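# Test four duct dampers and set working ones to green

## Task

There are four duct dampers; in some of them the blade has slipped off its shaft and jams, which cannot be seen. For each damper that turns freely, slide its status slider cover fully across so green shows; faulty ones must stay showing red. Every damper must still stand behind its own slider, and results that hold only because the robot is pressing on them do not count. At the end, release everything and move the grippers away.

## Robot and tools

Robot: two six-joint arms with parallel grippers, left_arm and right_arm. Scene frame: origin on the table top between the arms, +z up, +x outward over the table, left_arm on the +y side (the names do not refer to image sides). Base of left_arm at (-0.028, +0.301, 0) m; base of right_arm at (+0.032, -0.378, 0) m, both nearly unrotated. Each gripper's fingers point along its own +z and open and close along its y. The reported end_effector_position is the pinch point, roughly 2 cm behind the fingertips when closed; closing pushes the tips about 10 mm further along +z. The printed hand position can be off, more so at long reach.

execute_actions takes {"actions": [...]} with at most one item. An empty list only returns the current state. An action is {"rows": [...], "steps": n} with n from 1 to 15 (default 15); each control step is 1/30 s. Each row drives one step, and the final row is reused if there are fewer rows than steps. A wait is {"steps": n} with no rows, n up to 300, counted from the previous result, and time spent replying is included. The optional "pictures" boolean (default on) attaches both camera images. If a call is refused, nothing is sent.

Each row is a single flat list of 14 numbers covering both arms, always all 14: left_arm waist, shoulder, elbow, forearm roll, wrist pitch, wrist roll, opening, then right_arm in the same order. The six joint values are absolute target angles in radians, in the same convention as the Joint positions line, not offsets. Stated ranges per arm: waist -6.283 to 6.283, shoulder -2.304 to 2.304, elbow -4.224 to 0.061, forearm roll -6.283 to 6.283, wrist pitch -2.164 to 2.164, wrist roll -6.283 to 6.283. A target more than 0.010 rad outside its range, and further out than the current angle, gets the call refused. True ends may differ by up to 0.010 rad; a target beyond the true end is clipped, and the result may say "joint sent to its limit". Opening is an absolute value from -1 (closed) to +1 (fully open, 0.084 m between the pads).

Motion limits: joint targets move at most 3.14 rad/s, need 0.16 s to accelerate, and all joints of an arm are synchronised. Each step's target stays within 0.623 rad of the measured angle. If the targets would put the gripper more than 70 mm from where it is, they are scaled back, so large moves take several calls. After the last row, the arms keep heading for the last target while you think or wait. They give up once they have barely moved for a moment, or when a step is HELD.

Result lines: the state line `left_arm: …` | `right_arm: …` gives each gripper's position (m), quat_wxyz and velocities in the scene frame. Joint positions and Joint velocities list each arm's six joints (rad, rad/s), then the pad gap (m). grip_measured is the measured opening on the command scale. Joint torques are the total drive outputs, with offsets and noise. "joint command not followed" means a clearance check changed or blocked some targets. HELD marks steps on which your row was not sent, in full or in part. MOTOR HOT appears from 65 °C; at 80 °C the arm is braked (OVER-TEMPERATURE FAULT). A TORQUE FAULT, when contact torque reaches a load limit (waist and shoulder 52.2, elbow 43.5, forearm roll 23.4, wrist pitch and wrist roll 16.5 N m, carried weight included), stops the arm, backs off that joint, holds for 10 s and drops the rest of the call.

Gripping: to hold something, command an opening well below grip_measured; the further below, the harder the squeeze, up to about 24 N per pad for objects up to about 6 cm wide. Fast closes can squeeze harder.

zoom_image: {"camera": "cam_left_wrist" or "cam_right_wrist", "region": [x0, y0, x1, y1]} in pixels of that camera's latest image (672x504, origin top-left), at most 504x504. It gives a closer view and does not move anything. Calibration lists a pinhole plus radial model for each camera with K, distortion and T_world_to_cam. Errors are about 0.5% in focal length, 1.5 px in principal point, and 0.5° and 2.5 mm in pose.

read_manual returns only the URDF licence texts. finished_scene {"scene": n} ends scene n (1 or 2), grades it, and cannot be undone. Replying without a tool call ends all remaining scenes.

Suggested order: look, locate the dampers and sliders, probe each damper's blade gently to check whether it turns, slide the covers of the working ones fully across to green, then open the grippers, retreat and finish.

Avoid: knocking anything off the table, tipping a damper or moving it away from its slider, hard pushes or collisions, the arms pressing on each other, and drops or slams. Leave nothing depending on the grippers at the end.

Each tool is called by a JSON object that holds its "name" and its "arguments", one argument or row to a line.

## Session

{"name": "execute_actions", "arguments": {
  "actions": []
}}

Scene clock: 0.00 s of 6600.00 s.
left_arm: end_effector_position=(+0.2588, +0.1922, +0.2928) grip_measured=+1.00 end_effector_quat_wxyz=(+0.247, +0.936, -0.181, +0.176) end_effector_velocity=(+0.000, +0.000, -0.000) end_effector_angular_velocity=(+0.001, -0.001, +0.001) | right_arm: end_effector_position=(+0.4151, -0.4514, +0.2326) grip_measured=+1.00 end_effector_quat_wxyz=(-0.022, +0.999, +0.013, +0.028) end_effector_velocity=(+0.000, -0.000, -0.000) end_effector_angular_velocity=(-0.000, -0.000, +0.000)
Joint positions: left_arm=[ 0.09   0.427 -0.279 -0.958 -0.729  1.215  0.084] | right_arm=[-0.264 -0.057 -0.629  0.111 -0.532 -0.346  0.084]
Joint velocities: left_arm=[ 0.     0.     0.    -0.     0.002 -0.     0.   ] | right_arm=[-0.     0.     0.    -0.     0.001 -0.     0.   ]
Joint torques (N m, as the arm reports them, + toward a larger angle): no reading
camera_calibration (this result's frames):
cam_left_wrist: T_world_to_cam=[[-0.431651, -0.804821, 0.407358, 0.179802], [-0.873044, 0.259167, -0.413071, 0.365298], [0.226874, -0.533944, -0.814513, 0.415285], [0, 0, 0, 1]] pos_world=[0.302316, 0.271774, 0.415905]
cam_right_wrist: T_world_to_cam=[[0.0169178, -0.998711, -0.0478484, -0.41366], [-0.99916, -0.0151002, -0.0380956, 0.477446], [0.037324, 0.0484527, -0.998128, 0.373253], [0, 0, 0, 1]] pos_world=[0.470112, -0.424003, 0.37095]

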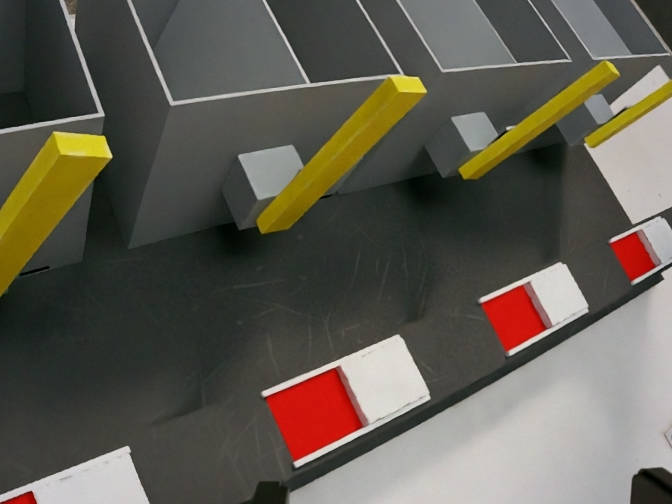

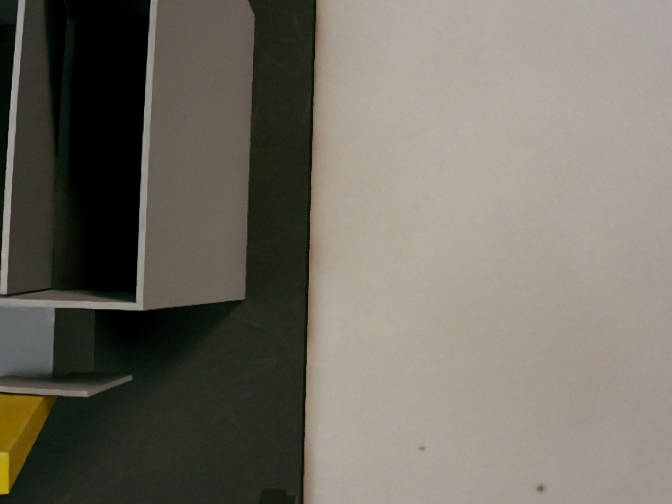

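{"name": "execute_actions", "arguments": {
  "actions": [
    {"rows": [[-0.375, 0.024, -1.164, 0, -1.188, -0.379, 1, 0.424, 0.153, -1.044, 0, -1.197, 0.464, 1]], "steps": 15}
  ],
  "pictures": false
}}

{"name": "execute_actions", "arguments": {
  "actions": [
    {"steps": 24}
  ]
}}

Scene clock: 35.73 s of 6600.00 s.
left_arm: end_effector_position=(+0.3311, +0.1394, +0.4245) grip_measured=+1.00 end_effector_quat_wxyz=(+0.130, +0.945, -0.301, -0.005) end_effector_velocity=(+0.239, -0.000, +0.299) end_effector_angular_velocity=(+1.300, +0.013, +0.731) | right_arm: end_effector_position=(+0.4358, -0.2968, +0.3791) grip_measured=+1.00 end_effector_quat_wxyz=(-0.020, +1.000, +0.021, +0.007) end_effector_velocity=(-0.087, +0.345, +0.345) end_effector_angular_velocity=(-0.088, +0.088, -0.098)
Joint positions: left_arm=[-0.259  0.124 -0.906 -0.297 -1.073  0.503  0.084] | right_arm=[ 0.137  0.067 -0.874  0.046 -0.921  0.108  0.084]
Joint velocities: left_arm=[-0.584 -0.505 -1.3    1.5   -0.575 -2.31  -0.   ] | right_arm=[ 0.917  0.274 -0.542 -0.146 -0.878  1.135  0.   ]
Joint torques (N m, as the arm reports them, + toward a larger angle): left_arm=[ -0.97  21.49 -17.63  -2.96  -0.7   -0.78] | right_arm=[ -1.71  15.53 -24.08  -1.51  -0.22  -0.26]
Steps of this call (steps 1 to 90: nothing new was sent; then 32.23 s passed at rest; steps 91 to 105: all 15 steps of this action). Readings (joint positions):
91: left_arm=[0.090 0.427 -0.280 -0.958 -0.729 1.214] | right_arm=[-0.264 -0.057 -0.630 0.111 -0.532 -0.346]
92: left_arm=[0.086 0.424 -0.284 -0.952 -0.734 1.208] | right_arm=[-0.259 -0.056 -0.633 0.110 -0.538 -0.340]
94: left_arm=[0.045 0.389 -0.338 -0.897 -0.775 1.151] | right_arm=[-0.209 -0.040 -0.664 0.101 -0.590 -0.288]
98: left_arm=[-0.100 0.261 -0.559 -0.678 -0.916 0.933] | right_arm=[-0.079 0.002 -0.746 0.080 -0.715 -0.156]
105: the state above

Scene clock: 36.53 s of 6600.00 s.
left_arm: end_effector_position=(+0.3825, +0.1378, +0.4894) grip_measured=+1.00 end_effector_quat_wxyz=(+0.000, +1.000, +0.000, -0.000) end_effector_velocity=(+0.001, -0.000, +0.000) end_effector_angular_velocity=(+0.001, -0.002, +0.001) | right_arm: end_effector_position=(+0.3828, -0.2027, +0.4889) grip_measured=+1.00 end_effector_quat_wxyz=(+0.000, +1.000, -0.000, -0.000) end_effector_velocity=(-0.000, +0.001, +0.001) end_effector_angular_velocity=(+0.001, -0.002, +0.001)
Joint positions: left_arm=[-0.375  0.024 -1.164 -0.    -1.188 -0.379  0.084] | right_arm=[ 0.424  0.153 -1.044  0.    -1.197  0.464  0.084]
Joint velocities: left_arm=[-0.001 -0.001 -0.001  0.001  0.001 -0.002  0.   ] | right_arm=[ 0.002  0.001 -0.002 -0.    -0.001  0.001 -0.   ]
Joint torques (N m, as the arm reports them, + toward a larger angle): left_arm=[ -3.61  24.71 -20.45  -0.51  -0.4   -0.29] | right_arm=[  0.61  14.18 -25.61  -2.33  -0.13  -0.14]
Steps of this call (steps 1 to 24: the robot went on to your last target). Readings (joint positions):
1: left_arm=[-0.278 0.108 -0.949 -0.249 -1.092 0.422] | right_arm=[0.168 0.076 -0.892 0.041 -0.951 0.146]
2: left_arm=[-0.296 0.092 -0.989 -0.202 -1.110 0.333] | right_arm=[0.198 0.085 -0.910 0.036 -0.980 0.184]
4: left_arm=[-0.327 0.065 -1.059 -0.122 -1.140 0.138] | right_arm=[0.260 0.104 -0.947 0.026 -1.039 0.260]
8: left_arm=[-0.364 0.034 -1.139 -0.029 -1.177 -0.234] | right_arm=[0.380 0.140 -1.018 0.007 -1.154 0.408]
24: the state above
camera_calibration (this result's frames):
cam_left_wrist: T_world_to_cam=[[-0.00371578, -0.999922, 0.0119631, 0.166044], [-0.999959, 0.00381349, 0.0081557, 0.44628], [-0.00820068, -0.0119323, -0.999895, 0.627004], [0, 0, 0, 1]] pos_world=[0.452021, 0.17181, 0.621313]
cam_right_wrist: T_world_to_cam=[[-0.011735, -0.999926, -0.00334008, -0.163594], [-0.999776, 0.0116743, 0.0176508, 0.437086], [-0.0176105, 0.00354647, -0.999839, 0.631001], [0, 0, 0, 1]] pos_world=[0.446181, -0.170923, 0.622638]

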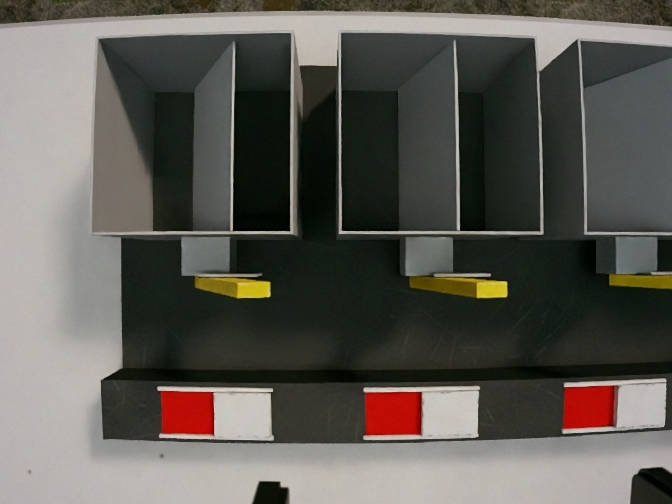

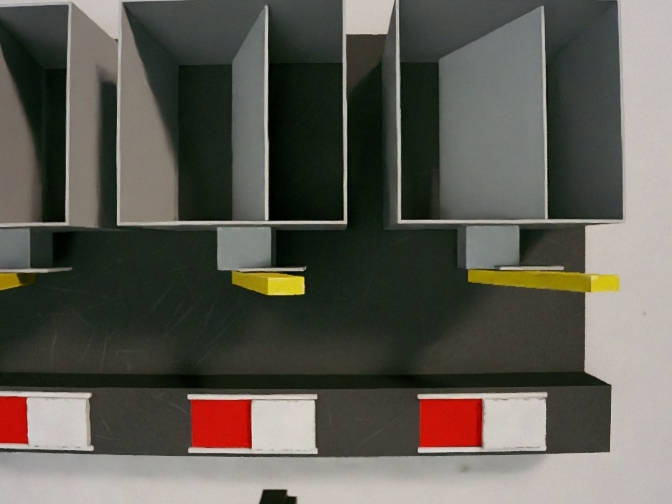

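{"name": "zoom_image", "arguments": {
  "camera": "cam_left_wrist",
  "region": [190, 90, 370, 180]
}}

{"name": "zoom_image", "arguments": {
  "camera": "cam_left_wrist",
  "region": [430, 90, 610, 180]
}}

{"name": "zoom_image", "arguments": {
  "camera": "cam_right_wrist",
  "region": [240, 70, 420, 160]
}}

{"name": "zoom_image", "arguments": {
  "camera": "cam_right_wrist",
  "region": [490, 70, 670, 160]
}}

Region (190, 90, 370, 180) of cam_left_wrist's 672x504 image, scaled by 2.800, with more detail than that image has.

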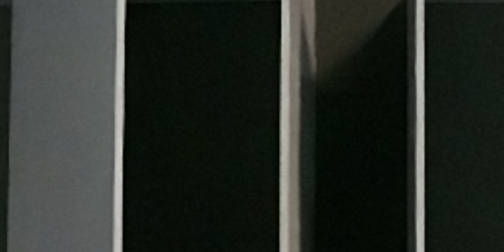

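Region (430, 90, 610, 180) of cam_left_wrist's 672x504 image, scaled by 2.800, with more detail than that image has.

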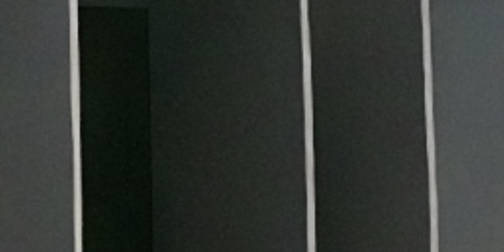

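Region (240, 70, 420, 160) of cam_right_wrist's 672x504 image, scaled by 2.800, with more detail than that image has.

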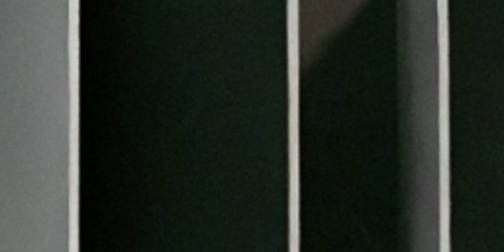

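Region (490, 70, 670, 160) of cam_right_wrist's 672x504 image, scaled by 2.800, with more detail than that image has.

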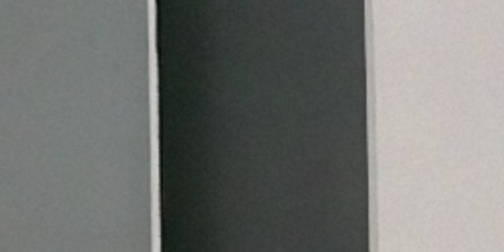

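{"name": "execute_actions", "arguments": {
  "actions": [
    {"rows": [[-0.4338,-0.574,-1.2923,0,-0.7183,-0.4378,1,0.0509,-0.3231,-0.9301,0,-0.607,0.0909,0.75]], "steps": 15}
  ],
  "pictures": false
}}

{"name": "execute_actions", "arguments": {
  "actions": [
    {"steps": 16}
  ]
}}

Scene clock: 133.10 s of 6600.00 s.
left_arm: end_effector_position=(+0.4931, +0.0685, +0.3152) grip_measured=+1.00 end_effector_quat_wxyz=(+0.000, +1.000, +0.000, +0.000) end_effector_velocity=(+0.179, -0.139, -0.463) end_effector_angular_velocity=(+0.003, +0.007, +0.000) | right_arm: end_effector_position=(+0.4967, -0.2780, +0.3143) grip_measured=+0.75 end_effector_quat_wxyz=(+0.000, +1.000, -0.000, -0.000) end_effector_velocity=(+0.166, -0.247, -0.426) end_effector_angular_velocity=(-0.000, +0.002, -0.002)
Joint positions: left_arm=[-0.416 -0.394 -1.254  0.    -0.859 -0.42   0.084] | right_arm=[ 0.172 -0.168 -0.967 -0.    -0.799  0.212  0.075]
Joint velocities: left_arm=[-0.094 -0.962 -0.204 -0.     0.751 -0.094 -0.   ] | right_arm=[-0.582 -0.742  0.178 -0.     0.918 -0.58   0.   ]
Joint torques (N m, as the arm reports them, + toward a larger angle): left_arm=[ -4.57  41.3  -18.55  -0.69  -0.81  -0.32] | right_arm=[ -4.35  20.33 -22.86  -2.54  -0.31  -0.37]
Steps of this call (steps 1 to 15: the robot went on to your last target; steps 16 to 90: nothing new was sent; then 93.07 s passed at rest; steps 91 to 105: all 15 steps of this action). Readings (joint positions):
91: left_arm=[-0.375 0.024 -1.164 -0.000 -1.188 -0.379] | right_arm=[0.424 0.153 -1.044 0.000 -1.197 0.464]
92: left_arm=[-0.375 0.019 -1.166 0.000 -1.183 -0.380] | right_arm=[0.421 0.149 -1.044 0.000 -1.191 0.460]
94: left_arm=[-0.380 -0.028 -1.180 0.000 -1.142 -0.385] | right_arm=[0.389 0.110 -1.037 0.000 -1.139 0.427]
98: left_arm=[-0.394 -0.166 -1.206 0.000 -1.036 -0.398] | right_arm=[0.309 0.006 -1.009 0.000 -1.014 0.348]
105: the state above

Scene clock: 133.63 s of 6600.00 s.
left_arm: end_effector_position=(+0.5203, +0.0447, +0.2257) grip_measured=+1.00 end_effector_quat_wxyz=(+0.000, +1.000, +0.000, +0.000) end_effector_velocity=(-0.002, +0.001, -0.006) end_effector_angular_velocity=(+0.004, +0.009, +0.001) | right_arm: end_effector_position=(+0.5205, -0.3333, +0.2256) grip_measured=+0.75 end_effector_quat_wxyz=(-0.000, +1.000, -0.000, +0.001) end_effector_velocity=(-0.002, -0.002, -0.004) end_effector_angular_velocity=(-0.001, +0.008, -0.002)
Joint positions: left_arm=[-0.434 -0.573 -1.293  0.    -0.719 -0.438  0.084] | right_arm=[ 0.051 -0.322 -0.931  0.    -0.607  0.091  0.075]
Joint velocities: left_arm=[-0.001 -0.007  0.003 -0.     0.001 -0.001  0.   ] | right_arm=[-0.003 -0.006  0.004 -0.     0.002 -0.001 -0.   ]
Joint torques (N m, as the arm reports them, + toward a larger angle): left_arm=[ -4.11  47.29 -18.59  -0.63  -0.39  -0.37] | right_arm=[  1.37  22.36 -23.51  -2.75   0.12   0.23]
Steps of this call (steps 1 to 16: the robot went on to your last target). Readings (joint positions):
1: left_arm=[-0.419 -0.426 -1.261 -0.000 -0.834 -0.423] | right_arm=[0.153 -0.193 -0.961 -0.000 -0.768 0.193]
2: left_arm=[-0.422 -0.458 -1.267 -0.000 -0.809 -0.426] | right_arm=[0.133 -0.218 -0.955 -0.000 -0.737 0.173]
4: left_arm=[-0.429 -0.521 -1.281 -0.000 -0.760 -0.433] | right_arm=[0.094 -0.268 -0.943 -0.000 -0.676 0.135]
8: left_arm=[-0.433 -0.571 -1.290 -0.000 -0.722 -0.437] | right_arm=[0.054 -0.319 -0.930 -0.000 -0.614 0.095]
16: the state above
camera_calibration (this result's frames):
cam_left_wrist: T_world_to_cam=[[-0.00357556, -0.999918, 0.0123122, 0.0764927], [-0.999969, 0.00366205, 0.00700885, 0.586857], [-0.00705336, -0.0122867, -0.9999, 0.362845], [0, 0, 0, 1]] pos_world=[0.589672, 0.0787954, 0.357754]
cam_right_wrist: T_world_to_cam=[[-0.0112283, -0.999931, -0.00359339, -0.293641], [-0.999805, 0.0111682, 0.0163119, 0.581078], [-0.0162706, 0.00377585, -0.99986, 0.370047], [0, 0, 0, 1]] pos_world=[0.583688, -0.301507, 0.359462]

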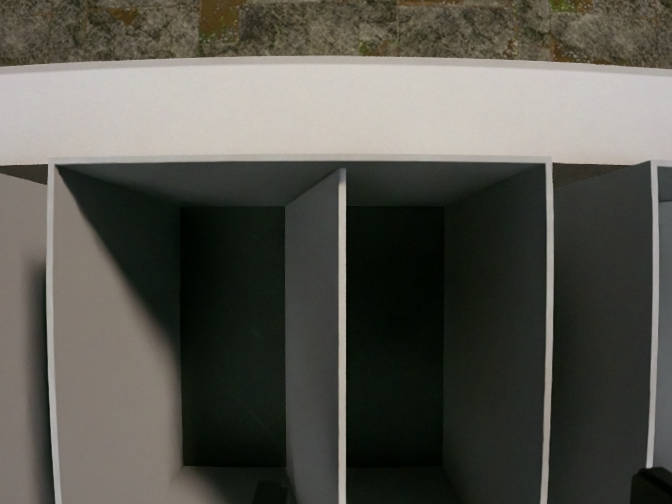

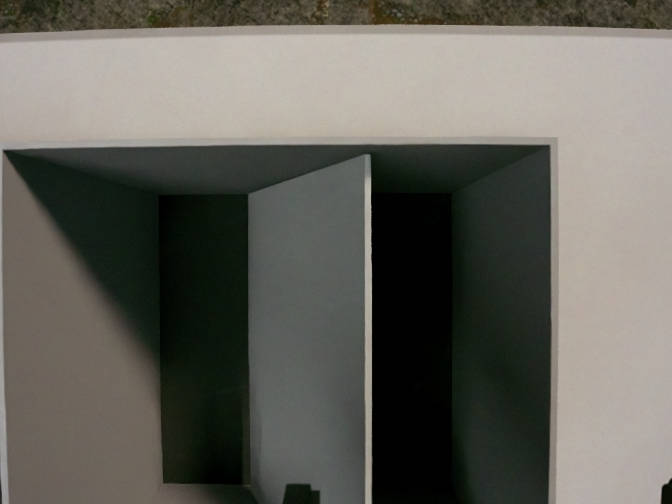

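{"name": "execute_actions", "arguments": {
  "actions": []
}}

Scene clock: 168.70 s of 6600.00 s.
left_arm: end_effector_position=(+0.5201, +0.0448, +0.2250) grip_measured=+1.00 end_effector_quat_wxyz=(+0.000, +1.000, +0.000, -0.000) end_effector_velocity=(-0.001, +0.000, -0.000) end_effector_angular_velocity=(+0.001, +0.001, -0.000) | right_arm: end_effector_position=(+0.5202, -0.3336, +0.2250) grip_measured=+0.75 end_effector_quat_wxyz=(+0.000, +1.000, -0.000, +0.000) end_effector_velocity=(-0.000, -0.000, -0.001) end_effector_angular_velocity=(-0.000, +0.002, +0.000)
Joint positions: left_arm=[-0.434 -0.574 -1.292  0.    -0.718 -0.438  0.084] | right_arm=[ 0.051 -0.323 -0.93  -0.    -0.607  0.091  0.075]
Joint velocities: left_arm=[-0.     0.     0.001  0.    -0.001 -0.     0.   ] | right_arm=[-0.    -0.001  0.    -0.    -0.001 -0.001  0.   ]
Joint torques (N m, as the arm reports them, + toward a larger angle): left_arm=[ -4.18  47.11 -18.6   -0.54  -0.33  -0.27] | right_arm=[  0.38  23.98 -23.25  -1.87  -0.27  -0.08]
Steps of this call (steps 1 to 15: the robot went on to your last target; steps 16 to 90: nothing new was sent; then 32.07 s passed at rest). Readings (joint positions):
1: left_arm=[-0.434 -0.573 -1.293 0.000 -0.719 -0.438] | right_arm=[0.051 -0.322 -0.930 0.000 -0.607 0.091]
2: left_arm=[-0.434 -0.573 -1.292 0.000 -0.718 -0.438] | right_arm=[0.051 -0.323 -0.930 0.000 -0.607 0.091]
4: left_arm=[-0.434 -0.574 -1.292 0.000 -0.718 -0.438] | right_arm=[0.051 -0.323 -0.930 0.000 -0.607 0.091]
8: left_arm=[-0.434 -0.574 -1.292 0.000 -0.718 -0.438] | right_arm=[0.051 -0.323 -0.930 0.000 -0.607 0.091]
90: the state above
All arms were judged still, so your last target was given up. Only a new action makes them travel on or press farther. Fingers that are still opening or closing keep moving.
camera_calibration (this result's frames):
cam_left_wrist: T_world_to_cam=[[-0.00363682, -0.999923, 0.0118765, 0.0766648], [-0.999961, 0.0037316, 0.00796743, 0.586421], [-0.00801113, -0.011847, -0.999898, 0.36257], [0, 0, 0, 1]] pos_world=[0.589581, 0.078766, 0.35695]
cam_right_wrist: T_world_to_cam=[[-0.0115907, -0.999927, -0.00346649, -0.293795], [-0.999782, 0.0115288, 0.0173888, 0.580682], [-0.0173476, 0.00366728, -0.999843, 0.369942], [0, 0, 0, 1]] pos_world=[0.583568, -0.301824, 0.358768]

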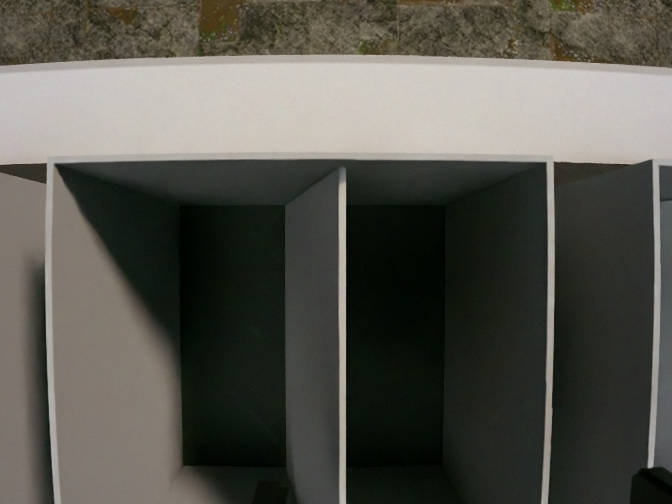

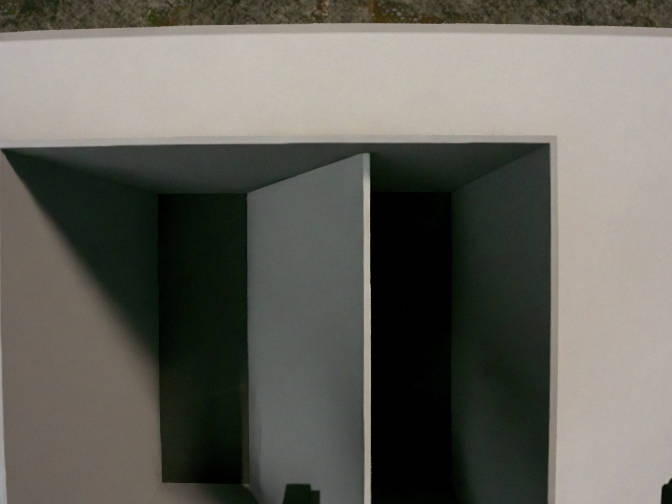

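{"name": "execute_actions", "arguments": {
  "actions": [
    {"rows": [[-0.4338,-0.5776,-1.2911,0,-0.7135,-0.4378,1, 0.0509,-0.3276,-0.9289,0,-0.6012,0.0909,0.75],[-0.4338,-0.5834,-1.2892,0,-0.7058,-0.4378,1, 0.0509,-0.3348,-0.9269,0,-0.5920,0.0909,0.75],[-0.4338,-0.5914,-1.2866,0,-0.6952,-0.4378,1, 0.0509,-0.3447,-0.9241,0,-0.5794,0.0909,0.75],[-0.4338,-0.6008,-1.2835,0,-0.6827,-0.4378,1, 0.0509,-0.3565,-0.9209,0,-0.5644,0.0909,0.75],[-0.4338,-0.6103,-1.2804,0,-0.6702,-0.4378,1, 0.0509,-0.3682,-0.9176,0,-0.5494,0.0909,0.75],[-0.4338,-0.6197,-1.2773,0,-0.6576,-0.4378,1, 0.0509,-0.3799,-0.9144,0,-0.5344,0.0909,0.75],[-0.4338,-0.6291,-1.2742,0,-0.6451,-0.4378,1, 0.0509,-0.3917,-0.9111,0,-0.5194,0.0909,0.75],[-0.4338,-0.6371,-1.2716,0,-0.6345,-0.4378,1, 0.0509,-0.4016,-0.9084,0,-0.5068,0.0909,0.75],[-0.4338,-0.6429,-1.2697,0,-0.6268,-0.4378,1, 0.0509,-0.4088,-0.9064,0,-0.4976,0.0909,0.75],[-0.4338,-0.6465,-1.2685,0,-0.622,-0.4378,1, 0.0509,-0.4133,-0.9051,0,-0.4918,0.0909,0.75]], "steps": 14}
  ],
  "pictures": false
}}

{"name": "execute_actions", "arguments": {
  "actions": [
    {"rows": [[-0.4338,-0.6465,-1.2685,0,-0.622,-0.4378,0.9, 0.0509,-0.4133,-0.9051,0,-0.4918,0.0909,0.65],[-0.4338,-0.6465,-1.2685,0,-0.622,-0.4378,0.8, 0.0509,-0.4133,-0.9051,0,-0.4918,0.0909,0.55],[-0.4338,-0.6465,-1.2685,0,-0.622,-0.4378,0.7, 0.0509,-0.4133,-0.9051,0,-0.4918,0.0909,0.45],[-0.4338,-0.6465,-1.2685,0,-0.622,-0.4378,0.64, 0.0509,-0.4133,-0.9051,0,-0.4918,0.0909,0.36],[-0.4338,-0.6465,-1.2685,0,-0.622,-0.4378,0.6, 0.0509,-0.4133,-0.9051,0,-0.4918,0.0909,0.3],[-0.4338,-0.6465,-1.2685,0,-0.622,-0.4378,0.56, 0.0509,-0.4133,-0.9051,0,-0.4918,0.0909,0.25],[-0.4338,-0.6465,-1.2685,0,-0.622,-0.4378,0.52, 0.0509,-0.4133,-0.9051,0,-0.4918,0.0909,0.2],[-0.4338,-0.6465,-1.2685,0,-0.622,-0.4378,0.48, 0.0509,-0.4133,-0.9051,0,-0.4918,0.0909,0.16],[-0.4338,-0.6465,-1.2685,0,-0.622,-0.4378,0.44, 0.0509,-0.4133,-0.9051,0,-0.4918,0.0909,0.12],[-0.4338,-0.6465,-1.2685,0,-0.622,-0.4378,0.4, 0.0509,-0.4133,-0.9051,0,-0.4918,0.0909,0.08],[-0.4338,-0.6465,-1.2685,0,-0.622,-0.4378,0.36, 0.0509,-0.4133,-0.9051,0,-0.4918,0.0909,0.04],[-0.4338,-0.6465,-1.2685,0,-0.622,-0.4378,0.32, 0.0509,-0.4133,-0.9051,0,-0.4918,0.0909,0.0],[-0.4338,-0.6465,-1.2685,0,-0.622,-0.4378,0.28, 0.0509,-0.4133,-0.9051,0,-0.4918,0.0909,-0.04],[-0.4338,-0.6465,-1.2685,0,-0.622,-0.4378,0.25, 0.0509,-0.4133,-0.9051,0,-0.4918,0.0909,-0.08],[-0.4338,-0.6465,-1.2685,0,-0.622,-0.4378,0.25, 0.0509,-0.4133,-0.9051,0,-0.4918,0.0909,-0.1]], "steps": 15}
  ],
  "pictures": false
}}

{"name": "execute_actions", "arguments": {
  "actions": [
    {"rows": [[-0.4338,-0.6465,-1.2685,0,-0.622,-0.4378,0.25, 0.0509,-0.4133,-0.9051,0,-0.4918,0.0909,-0.1]], "steps": 10}
  ]
}}

Scene clock: 215.17 s of 6600.00 s.
left_arm: end_effector_position=(+0.5196, +0.0450, +0.1722) grip_measured=+1.00 end_effector_quat_wxyz=(-0.000, +1.000, +0.000, -0.001) end_effector_velocity=(+0.011, -0.005, +0.001) end_effector_angular_velocity=(-0.017, -0.037, -0.001) | right_arm: end_effector_position=(+0.5197, -0.3337, +0.1725) grip_measured=+0.75 end_effector_quat_wxyz=(+0.000, +1.000, -0.000, -0.001) end_effector_velocity=(+0.011, +0.001, -0.006) end_effector_angular_velocity=(+0.003, -0.033, -0.001)
Joint positions: left_arm=[-0.434 -0.646 -1.268 -0.    -0.624 -0.438  0.084] | right_arm=[ 0.051 -0.412 -0.905 -0.    -0.494  0.091  0.075]
Joint velocities: left_arm=[-0.    -0.004 -0.009  0.     0.036  0.     0.   ] | right_arm=[-0.    -0.016 -0.007  0.     0.043  0.001  0.   ]
Joint torques (N m, as the arm reports them, + toward a larger angle): left_arm=[ -4.58  51.79 -18.89  -0.64  -0.51  -0.25] | right_arm=[ -0.6   25.55 -22.11  -2.69  -0.02  -0.28]
Steps of this call (steps 1 to 90: nothing new was sent; then 43.00 s passed at rest; steps 91 to 104: all 14 steps of this action). Readings (joint positions):
91: left_arm=[-0.434 -0.574 -1.292 0.000 -0.718 -0.438] | right_arm=[0.051 -0.323 -0.930 0.000 -0.607 0.091]
92: left_arm=[-0.434 -0.575 -1.292 0.000 -0.716 -0.438] | right_arm=[0.051 -0.324 -0.930 0.000 -0.605 0.091]
94: left_arm=[-0.434 -0.582 -1.290 0.000 -0.706 -0.438] | right_arm=[0.051 -0.333 -0.928 0.000 -0.593 0.091]
98: left_arm=[-0.434 -0.615 -1.279 -0.000 -0.665 -0.438] | right_arm=[0.051 -0.373 -0.916 -0.000 -0.543 0.091]
104: the state above

Scene clock: 215.67 s of 6600.00 s.
left_arm: end_effector_position=(+0.5206, +0.0444, +0.1725) grip_measured=+0.25 end_effector_quat_wxyz=(+0.000, +1.000, +0.000, +0.001) end_effector_velocity=(-0.001, +0.003, -0.003) end_effector_angular_velocity=(+0.004, +0.006, +0.002) | right_arm: end_effector_position=(+0.5207, -0.3334, +0.1725) grip_measured=+0.25 end_effector_quat_wxyz=(-0.000, +1.000, -0.000, +0.001) end_effector_velocity=(-0.000, -0.000, -0.001) end_effector_angular_velocity=(-0.000, +0.000, +0.001)
Joint positions: left_arm=[-0.434 -0.646 -1.269 -0.    -0.621 -0.438  0.055] | right_arm=[ 0.051 -0.413 -0.906  0.    -0.492  0.091  0.055]
Joint velocities: left_arm=[ 0.004 -0.003  0.005  0.002  0.     0.001 -0.007] | right_arm=[-0.001 -0.001  0.001 -0.     0.001 -0.001 -0.   ]
Joint torques (N m, as the arm reports them, + toward a larger angle): left_arm=[ -1.14  44.05 -14.98   0.25  -1.4   -0.37] | right_arm=[ -7.04  18.39 -16.37  -4.02   0.15  -0.49]
Steps of this call (steps 1 to 15: all 15 steps of this action). Readings (joint positions):
1: left_arm=[-0.434 -0.646 -1.269 -0.000 -0.623 -0.438] | right_arm=[0.051 -0.412 -0.905 -0.000 -0.493 0.091]
2: left_arm=[-0.434 -0.646 -1.269 0.000 -0.623 -0.438] | right_arm=[0.051 -0.413 -0.905 0.000 -0.493 0.091]
4: left_arm=[-0.434 -0.646 -1.269 0.000 -0.622 -0.438] | right_arm=[0.051 -0.413 -0.905 0.000 -0.492 0.091]
8: left_arm=[-0.434 -0.646 -1.269 -0.000 -0.621 -0.438] | right_arm=[0.051 -0.413 -0.906 0.000 -0.492 0.091]
15: the state above

Scene clock: 216.00 s of 6600.00 s.
left_arm: end_effector_position=(+0.5205, +0.0445, +0.1723) grip_measured=+0.25 end_effector_quat_wxyz=(+0.000, +1.000, +0.000, +0.001) end_effector_velocity=(-0.001, +0.000, -0.000) end_effector_angular_velocity=(+0.001, +0.001, +0.001) | right_arm: end_effector_position=(+0.5206, -0.3335, +0.1723) grip_measured=+0.25 end_effector_quat_wxyz=(-0.000, +1.000, -0.000, +0.000) end_effector_velocity=(-0.000, +0.000, -0.000) end_effector_angular_velocity=(-0.000, +0.000, +0.000)
Joint positions: left_arm=[-0.434 -0.646 -1.269 -0.    -0.622 -0.438  0.055] | right_arm=[ 0.051 -0.413 -0.906  0.    -0.492  0.091  0.055]
Joint velocities: left_arm=[-0.     0.     0.001  0.    -0.001 -0.001  0.   ] | right_arm=[ 0. -0.  0. -0.  0.  0.  0.]
Joint torques (N m, as the arm reports them, + toward a larger angle): left_arm=[  0.14  41.72 -12.99   0.53  -1.75  -0.36] | right_arm=[ -6.05  17.26 -13.39  -4.08  -0.09  -0.33]
Steps of this call (steps 1 to 10: all 10 steps of this action). Readings (joint positions):
1: left_arm=[-0.434 -0.646 -1.269 -0.000 -0.621 -0.438] | right_arm=[0.051 -0.413 -0.906 0.000 -0.492 0.091]
2: left_arm=[-0.434 -0.646 -1.269 -0.000 -0.621 -0.438] | right_arm=[0.051 -0.413 -0.906 0.000 -0.492 0.091]
4: left_arm=[-0.434 -0.646 -1.269 -0.000 -0.621 -0.438] | right_arm=[0.051 -0.413 -0.906 0.000 -0.492 0.091]
8: left_arm=[-0.434 -0.646 -1.269 -0.000 -0.621 -0.438] | right_arm=[0.051 -0.413 -0.906 0.000 -0.492 0.091]
10: the state above
camera_calibration (this result's frames):
cam_left_wrist: T_world_to_cam=[[-0.00370863, -0.999916, 0.0124195, 0.0769955], [-0.999969, 0.00379436, 0.00688641, 0.587366], [-0.00693296, -0.0123936, -0.999899, 0.309375], [0, 0, 0, 1]] pos_world=[0.589778, 0.0785946, 0.304343]
cam_right_wrist: T_world_to_cam=[[-0.0114845, -0.999928, -0.00361831, -0.293876], [-0.999799, 0.0114233, 0.0164838, 0.582093], [-0.0164413, 0.00380689, -0.999858, 0.316886], [0, 0, 0, 1]] pos_world=[0.583811, -0.30171, 0.306182]

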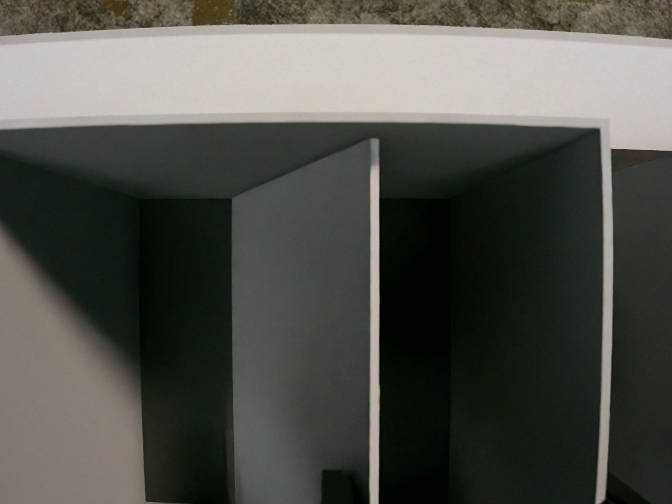

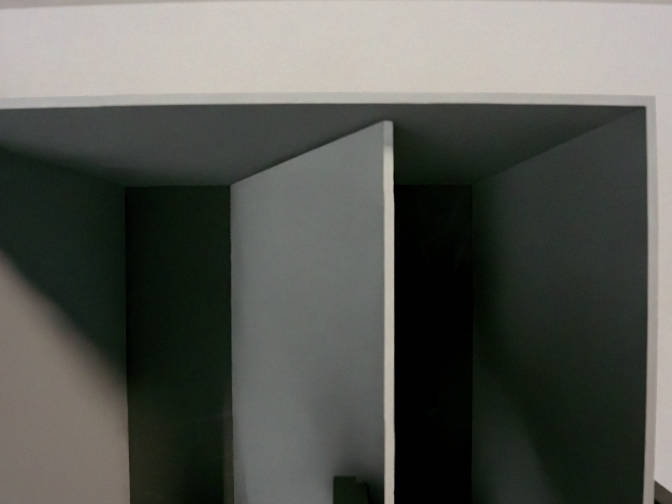

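{"name": "execute_actions", "arguments": {
  "actions": [
    {"rows": [[-0.4338,-0.6465,-1.2685,0,-0.622,-0.4378,0.4, 0.0509,-0.4133,-0.9051,0,-0.4918,0.0909,0.3],[-0.4338,-0.6465,-1.2685,0,-0.622,-0.4378,0.55, 0.0509,-0.4133,-0.9051,0,-0.4918,0.0909,0.45],[-0.4338,-0.6465,-1.2685,0,-0.622,-0.4378,0.7, 0.0509,-0.4133,-0.9051,0,-0.4918,0.0909,0.6],[-0.4338,-0.6465,-1.2685,0,-0.622,-0.4378,0.8, 0.0509,-0.4133,-0.9051,0,-0.4918,0.0909,0.7],[-0.4338,-0.6465,-1.2685,0,-0.622,-0.4378,0.9, 0.0509,-0.4133,-0.9051,0,-0.4918,0.0909,0.75],[-0.4338,-0.6429,-1.2697,0,-0.6268,-0.4378,0.9, 0.0509,-0.4088,-0.9064,0,-0.4976,0.0909,0.75],[-0.4338,-0.6371,-1.2716,0,-0.6345,-0.4378,0.9, 0.0509,-0.4016,-0.9084,0,-0.5068,0.0909,0.75],[-0.4338,-0.6291,-1.2742,0,-0.6451,-0.4378,0.9, 0.0509,-0.3917,-0.9111,0,-0.5194,0.0909,0.75],[-0.4338,-0.6197,-1.2773,0,-0.6576,-0.4378,0.9, 0.0509,-0.3799,-0.9144,0,-0.5344,0.0909,0.75],[-0.4338,-0.6103,-1.2804,0,-0.6702,-0.4378,0.9, 0.0509,-0.3682,-0.9176,0,-0.5494,0.0909,0.75],[-0.4338,-0.6008,-1.2835,0,-0.6827,-0.4378,0.9, 0.0509,-0.3565,-0.9209,0,-0.5644,0.0909,0.75],[-0.4338,-0.5914,-1.2866,0,-0.6952,-0.4378,0.9, 0.0509,-0.3447,-0.9241,0,-0.5794,0.0909,0.75],[-0.4338,-0.5834,-1.2892,0,-0.7058,-0.4378,0.9, 0.0509,-0.3348,-0.9269,0,-0.5920,0.0909,0.75],[-0.4338,-0.5776,-1.2911,0,-0.7135,-0.4378,0.9, 0.0509,-0.3276,-0.9289,0,-0.6012,0.0909,0.75],[-0.4338,-0.574,-1.2923,0,-0.7183,-0.4378,0.9, 0.0509,-0.3231,-0.9301,0,-0.607,0.0909,0.75]], "steps": 15}
  ],
  "pictures": false
}}

{"name": "execute_actions", "arguments": {
  "actions": [
    {"rows": [[-0.4301,-0.5726,-1.2901,0,-0.7176,-0.4341,0.9, 0.0553,-0.3244,-0.9320,0,-0.6075,0.0953,0.75],[-0.4195,-0.5685,-1.2841,0,-0.7156,-0.4235,0.88, 0.0678,-0.3283,-0.9373,0,-0.6090,0.1078,0.75],[-0.4032,-0.5622,-1.2747,0,-0.7124,-0.4072,0.85, 0.0871,-0.3341,-0.9454,0,-0.6113,0.1271,0.75],[-0.3821,-0.5542,-1.2626,0,-0.7084,-0.3861,0.82, 0.1119,-0.3417,-0.9559,0,-0.6142,0.1519,0.75],[-0.3574,-0.5447,-1.2484,0,-0.7037,-0.3614,0.78, 0.1411,-0.3506,-0.9683,0,-0.6176,0.1811,0.75],[-0.3301,-0.5342,-1.2327,0,-0.6985,-0.3341,0.74, 0.1734,-0.3605,-0.9819,0,-0.6214,0.2134,0.75],[-0.3012,-0.5231,-1.2161,0,-0.6930,-0.3052,0.70, 0.2075,-0.3709,-0.9964,0,-0.6255,0.2475,0.75],[-0.2718,-0.5119,-1.1992,0,-0.6873,-0.2758,0.66, 0.2422,-0.3815,-1.0110,0,-0.6295,0.2822,0.75],[-0.2429,-0.5008,-1.1826,0,-0.6818,-0.2469,0.62, 0.2763,-0.3919,-1.0255,0,-0.6336,0.3163,0.75],[-0.2156,-0.4903,-1.1669,0,-0.6766,-0.2196,0.58, 0.3086,-0.4018,-1.0391,0,-0.6374,0.3486,0.75],[-0.1909,-0.4808,-1.1527,0,-0.6719,-0.1949,0.55, 0.3378,-0.4107,-1.0515,0,-0.6408,0.3778,0.75],[-0.1698,-0.4728,-1.1406,0,-0.6679,-0.1738,0.52, 0.3626,-0.4183,-1.0620,0,-0.6437,0.4026,0.75],[-0.1535,-0.4665,-1.1312,0,-0.6647,-0.1575,0.5, 0.3819,-0.4241,-1.0701,0,-0.6460,0.4219,0.75],[-0.1429,-0.4624,-1.1252,0,-0.6627,-0.1469,0.48, 0.3944,-0.4280,-1.0754,0,-0.6475,0.4344,0.75],[-0.1392,-0.461,-1.123,0,-0.662,-0.1432,0.48, 0.3988,-0.4293,-1.0773,0,-0.648,0.4388,0.75]], "steps": 15}
  ],
  "pictures": false
}}

{"name": "execute_actions", "arguments": {
  "actions": [
    {"rows": [[-0.1392,-0.461,-1.123,0,-0.662,-0.1432,0.48, 0.3988,-0.4293,-1.0773,0,-0.648,0.4388,0.75]], "steps": 8}
  ]
}}

Scene clock: 320.93 s of 6600.00 s.
left_arm: end_effector_position=(+0.5210, +0.0444, +0.2147) grip_measured=+0.90 end_effector_quat_wxyz=(+0.000, +1.000, +0.000, +0.001) end_effector_velocity=(+0.002, -0.001, +0.172) end_effector_angular_velocity=(-0.009, -0.020, +0.001) | right_arm: end_effector_position=(+0.5210, -0.3336, +0.2140) grip_measured=+0.75 end_effector_quat_wxyz=(-0.000, +1.000, -0.000, +0.000) end_effector_velocity=(+0.003, +0.001, +0.174) end_effector_angular_velocity=(+0.003, -0.027, +0.001)
Joint positions: left_arm=[-0.434 -0.588 -1.288  0.    -0.698 -0.438  0.08 ] | right_arm=[ 0.051 -0.342 -0.925 -0.    -0.582  0.091  0.075]
Joint velocities: left_arm=[-0.     0.232 -0.081  0.    -0.291 -0.001  0.   ] | right_arm=[ 0.001  0.289 -0.088  0.001 -0.35  -0.001  0.   ]
Joint torques (N m, as the arm reports them, + toward a larger angle): left_arm=[ -4.71  37.73 -16.2   -0.85  -0.28  -0.27] | right_arm=[  1.07  20.28 -19.6   -2.47  -0.31  -0.21]
Steps of this call (steps 1 to 15: the robot went on to your last target; steps 16 to 90: nothing new was sent; then 101.43 s passed at rest; steps 91 to 105: all 15 steps of this action). Readings (joint positions):
91: left_arm=[-0.434 -0.646 -1.268 0.000 -0.622 -0.438] | right_arm=[0.051 -0.413 -0.905 -0.000 -0.492 0.091]
92: left_arm=[-0.434 -0.646 -1.268 -0.000 -0.622 -0.438] | right_arm=[0.051 -0.414 -0.905 -0.000 -0.492 0.091]
94: left_arm=[-0.434 -0.646 -1.269 -0.000 -0.622 -0.438] | right_arm=[0.050 -0.415 -0.902 -0.001 -0.494 0.091]
98: left_arm=[-0.434 -0.643 -1.269 -0.000 -0.628 -0.438] | right_arm=[0.050 -0.410 -0.904 -0.000 -0.500 0.091]
105: the state above

Scene clock: 321.43 s of 6600.00 s.
left_arm: end_effector_position=(+0.5230, +0.2041, +0.2252) grip_measured=+0.48 end_effector_quat_wxyz=(-0.000, +1.000, +0.001, -0.000) end_effector_velocity=(-0.044, +0.314, -0.001) end_effector_angular_velocity=(+0.000, +0.003, +0.009) | right_arm: end_effector_position=(+0.5239, -0.1709, +0.2250) grip_measured=+0.75 end_effector_quat_wxyz=(-0.000, +1.000, +0.001, +0.000) end_effector_velocity=(-0.054, +0.362, -0.003) end_effector_angular_velocity=(+0.001, +0.000, +0.014)
Joint positions: left_arm=[-0.171 -0.473 -1.142  0.    -0.669 -0.177  0.064] | right_arm=[ 0.359 -0.417 -1.06   0.    -0.643  0.397  0.075]
Joint velocities: left_arm=[ 0.539  0.209  0.31   0.     0.098  0.53  -0.005] | right_arm=[ 0.665 -0.2   -0.277  0.001 -0.077  0.65  -0.   ]
Joint torques (N m, as the arm reports them, + toward a larger angle): left_arm=[-20.64  36.59 -20.77  -0.97  -0.49  -0.66] | right_arm=[-14.01  27.52 -19.84  -2.08   0.12  -0.54]
Steps of this call (steps 1 to 15: all 15 steps of this action). Readings (joint positions):
1: left_arm=[-0.434 -0.581 -1.290 0.000 -0.707 -0.438] | right_arm=[0.051 -0.333 -0.928 -0.000 -0.593 0.091]
2: left_arm=[-0.433 -0.577 -1.291 0.000 -0.712 -0.436] | right_arm=[0.052 -0.328 -0.930 -0.000 -0.599 0.093]
4: left_arm=[-0.421 -0.570 -1.285 -0.000 -0.713 -0.424] | right_arm=[0.066 -0.329 -0.937 -0.000 -0.607 0.107]
8: left_arm=[-0.349 -0.542 -1.243 -0.000 -0.702 -0.353] | right_arm=[0.148 -0.354 -0.971 -0.000 -0.618 0.189]
15: the state above

Scene clock: 321.70 s of 6600.00 s.
left_arm: end_effector_position=(+0.5202, +0.2215, +0.2249) grip_measured=+0.47 end_effector_quat_wxyz=(+0.000, +1.000, -0.000, -0.000) end_effector_velocity=(-0.000, +0.004, +0.000) end_effector_angular_velocity=(+0.000, +0.000, +0.001) | right_arm: end_effector_position=(+0.5205, -0.1500, +0.2250) grip_measured=+0.75 end_effector_quat_wxyz=(+0.000, +1.000, -0.001, -0.000) end_effector_velocity=(-0.000, +0.004, +0.000) end_effector_angular_velocity=(+0.000, -0.001, -0.000)
Joint positions: left_arm=[-0.141 -0.461 -1.123 -0.    -0.662 -0.144  0.064] | right_arm=[ 0.397 -0.429 -1.077 -0.    -0.648  0.438  0.075]
Joint velocities: left_arm=[ 0.006  0.002  0.002  0.    -0.     0.005 -0.   ] | right_arm=[ 0.007 -0.002 -0.003  0.    -0.     0.007  0.   ]
Joint torques (N m, as the arm reports them, + toward a larger angle): left_arm=[ -4.51  42.32 -18.3   -0.61  -0.42  -0.28] | right_arm=[ -0.7   30.16 -24.28  -2.23  -0.24  -0.17]
Steps of this call (steps 1 to 8: all 8 steps of this action). Readings (joint positions):
1: left_arm=[-0.156 -0.468 -1.133 0.000 -0.666 -0.162] | right_arm=[0.378 -0.423 -1.068 0.000 -0.645 0.415]
2: left_arm=[-0.147 -0.464 -1.128 0.000 -0.664 -0.154] | right_arm=[0.388 -0.426 -1.072 0.000 -0.646 0.426]
4: left_arm=[-0.142 -0.462 -1.125 0.000 -0.663 -0.147] | right_arm=[0.396 -0.428 -1.076 0.000 -0.648 0.435]
8: the state above
camera_calibration (this result's frames):
cam_left_wrist: T_world_to_cam=[[-0.00451871, -0.999919, 0.0118998, 0.253801], [-0.999957, 0.00461415, 0.00800476, 0.58558], [-0.00805902, -0.0118631, -0.999897, 0.364621], [0, 0, 0, 1]] pos_world=[0.58964, 0.255404, 0.356876]
cam_right_wrist: T_world_to_cam=[[-0.0124359, -0.999917, -0.00334148, -0.109728], [-0.999769, 0.0123754, 0.017565, 0.578883], [-0.0175221, 0.00355915, -0.99984, 0.369375], [0, 0, 0, 1]] pos_world=[0.583857, -0.118197, 0.358781]

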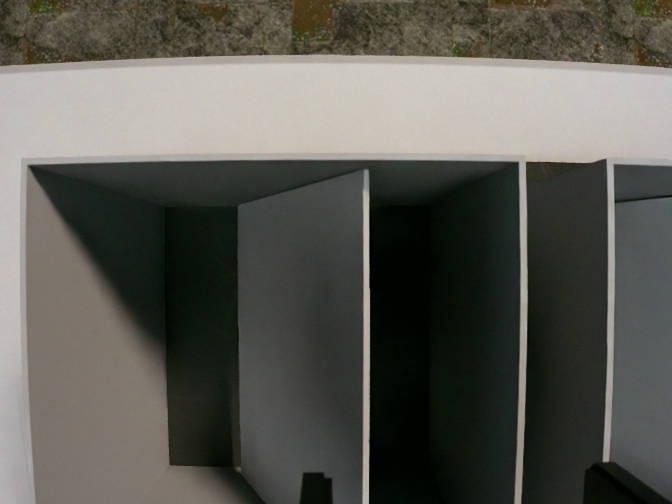

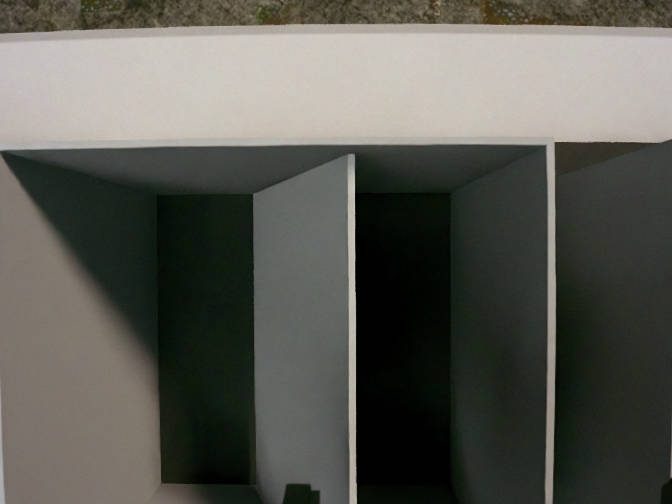

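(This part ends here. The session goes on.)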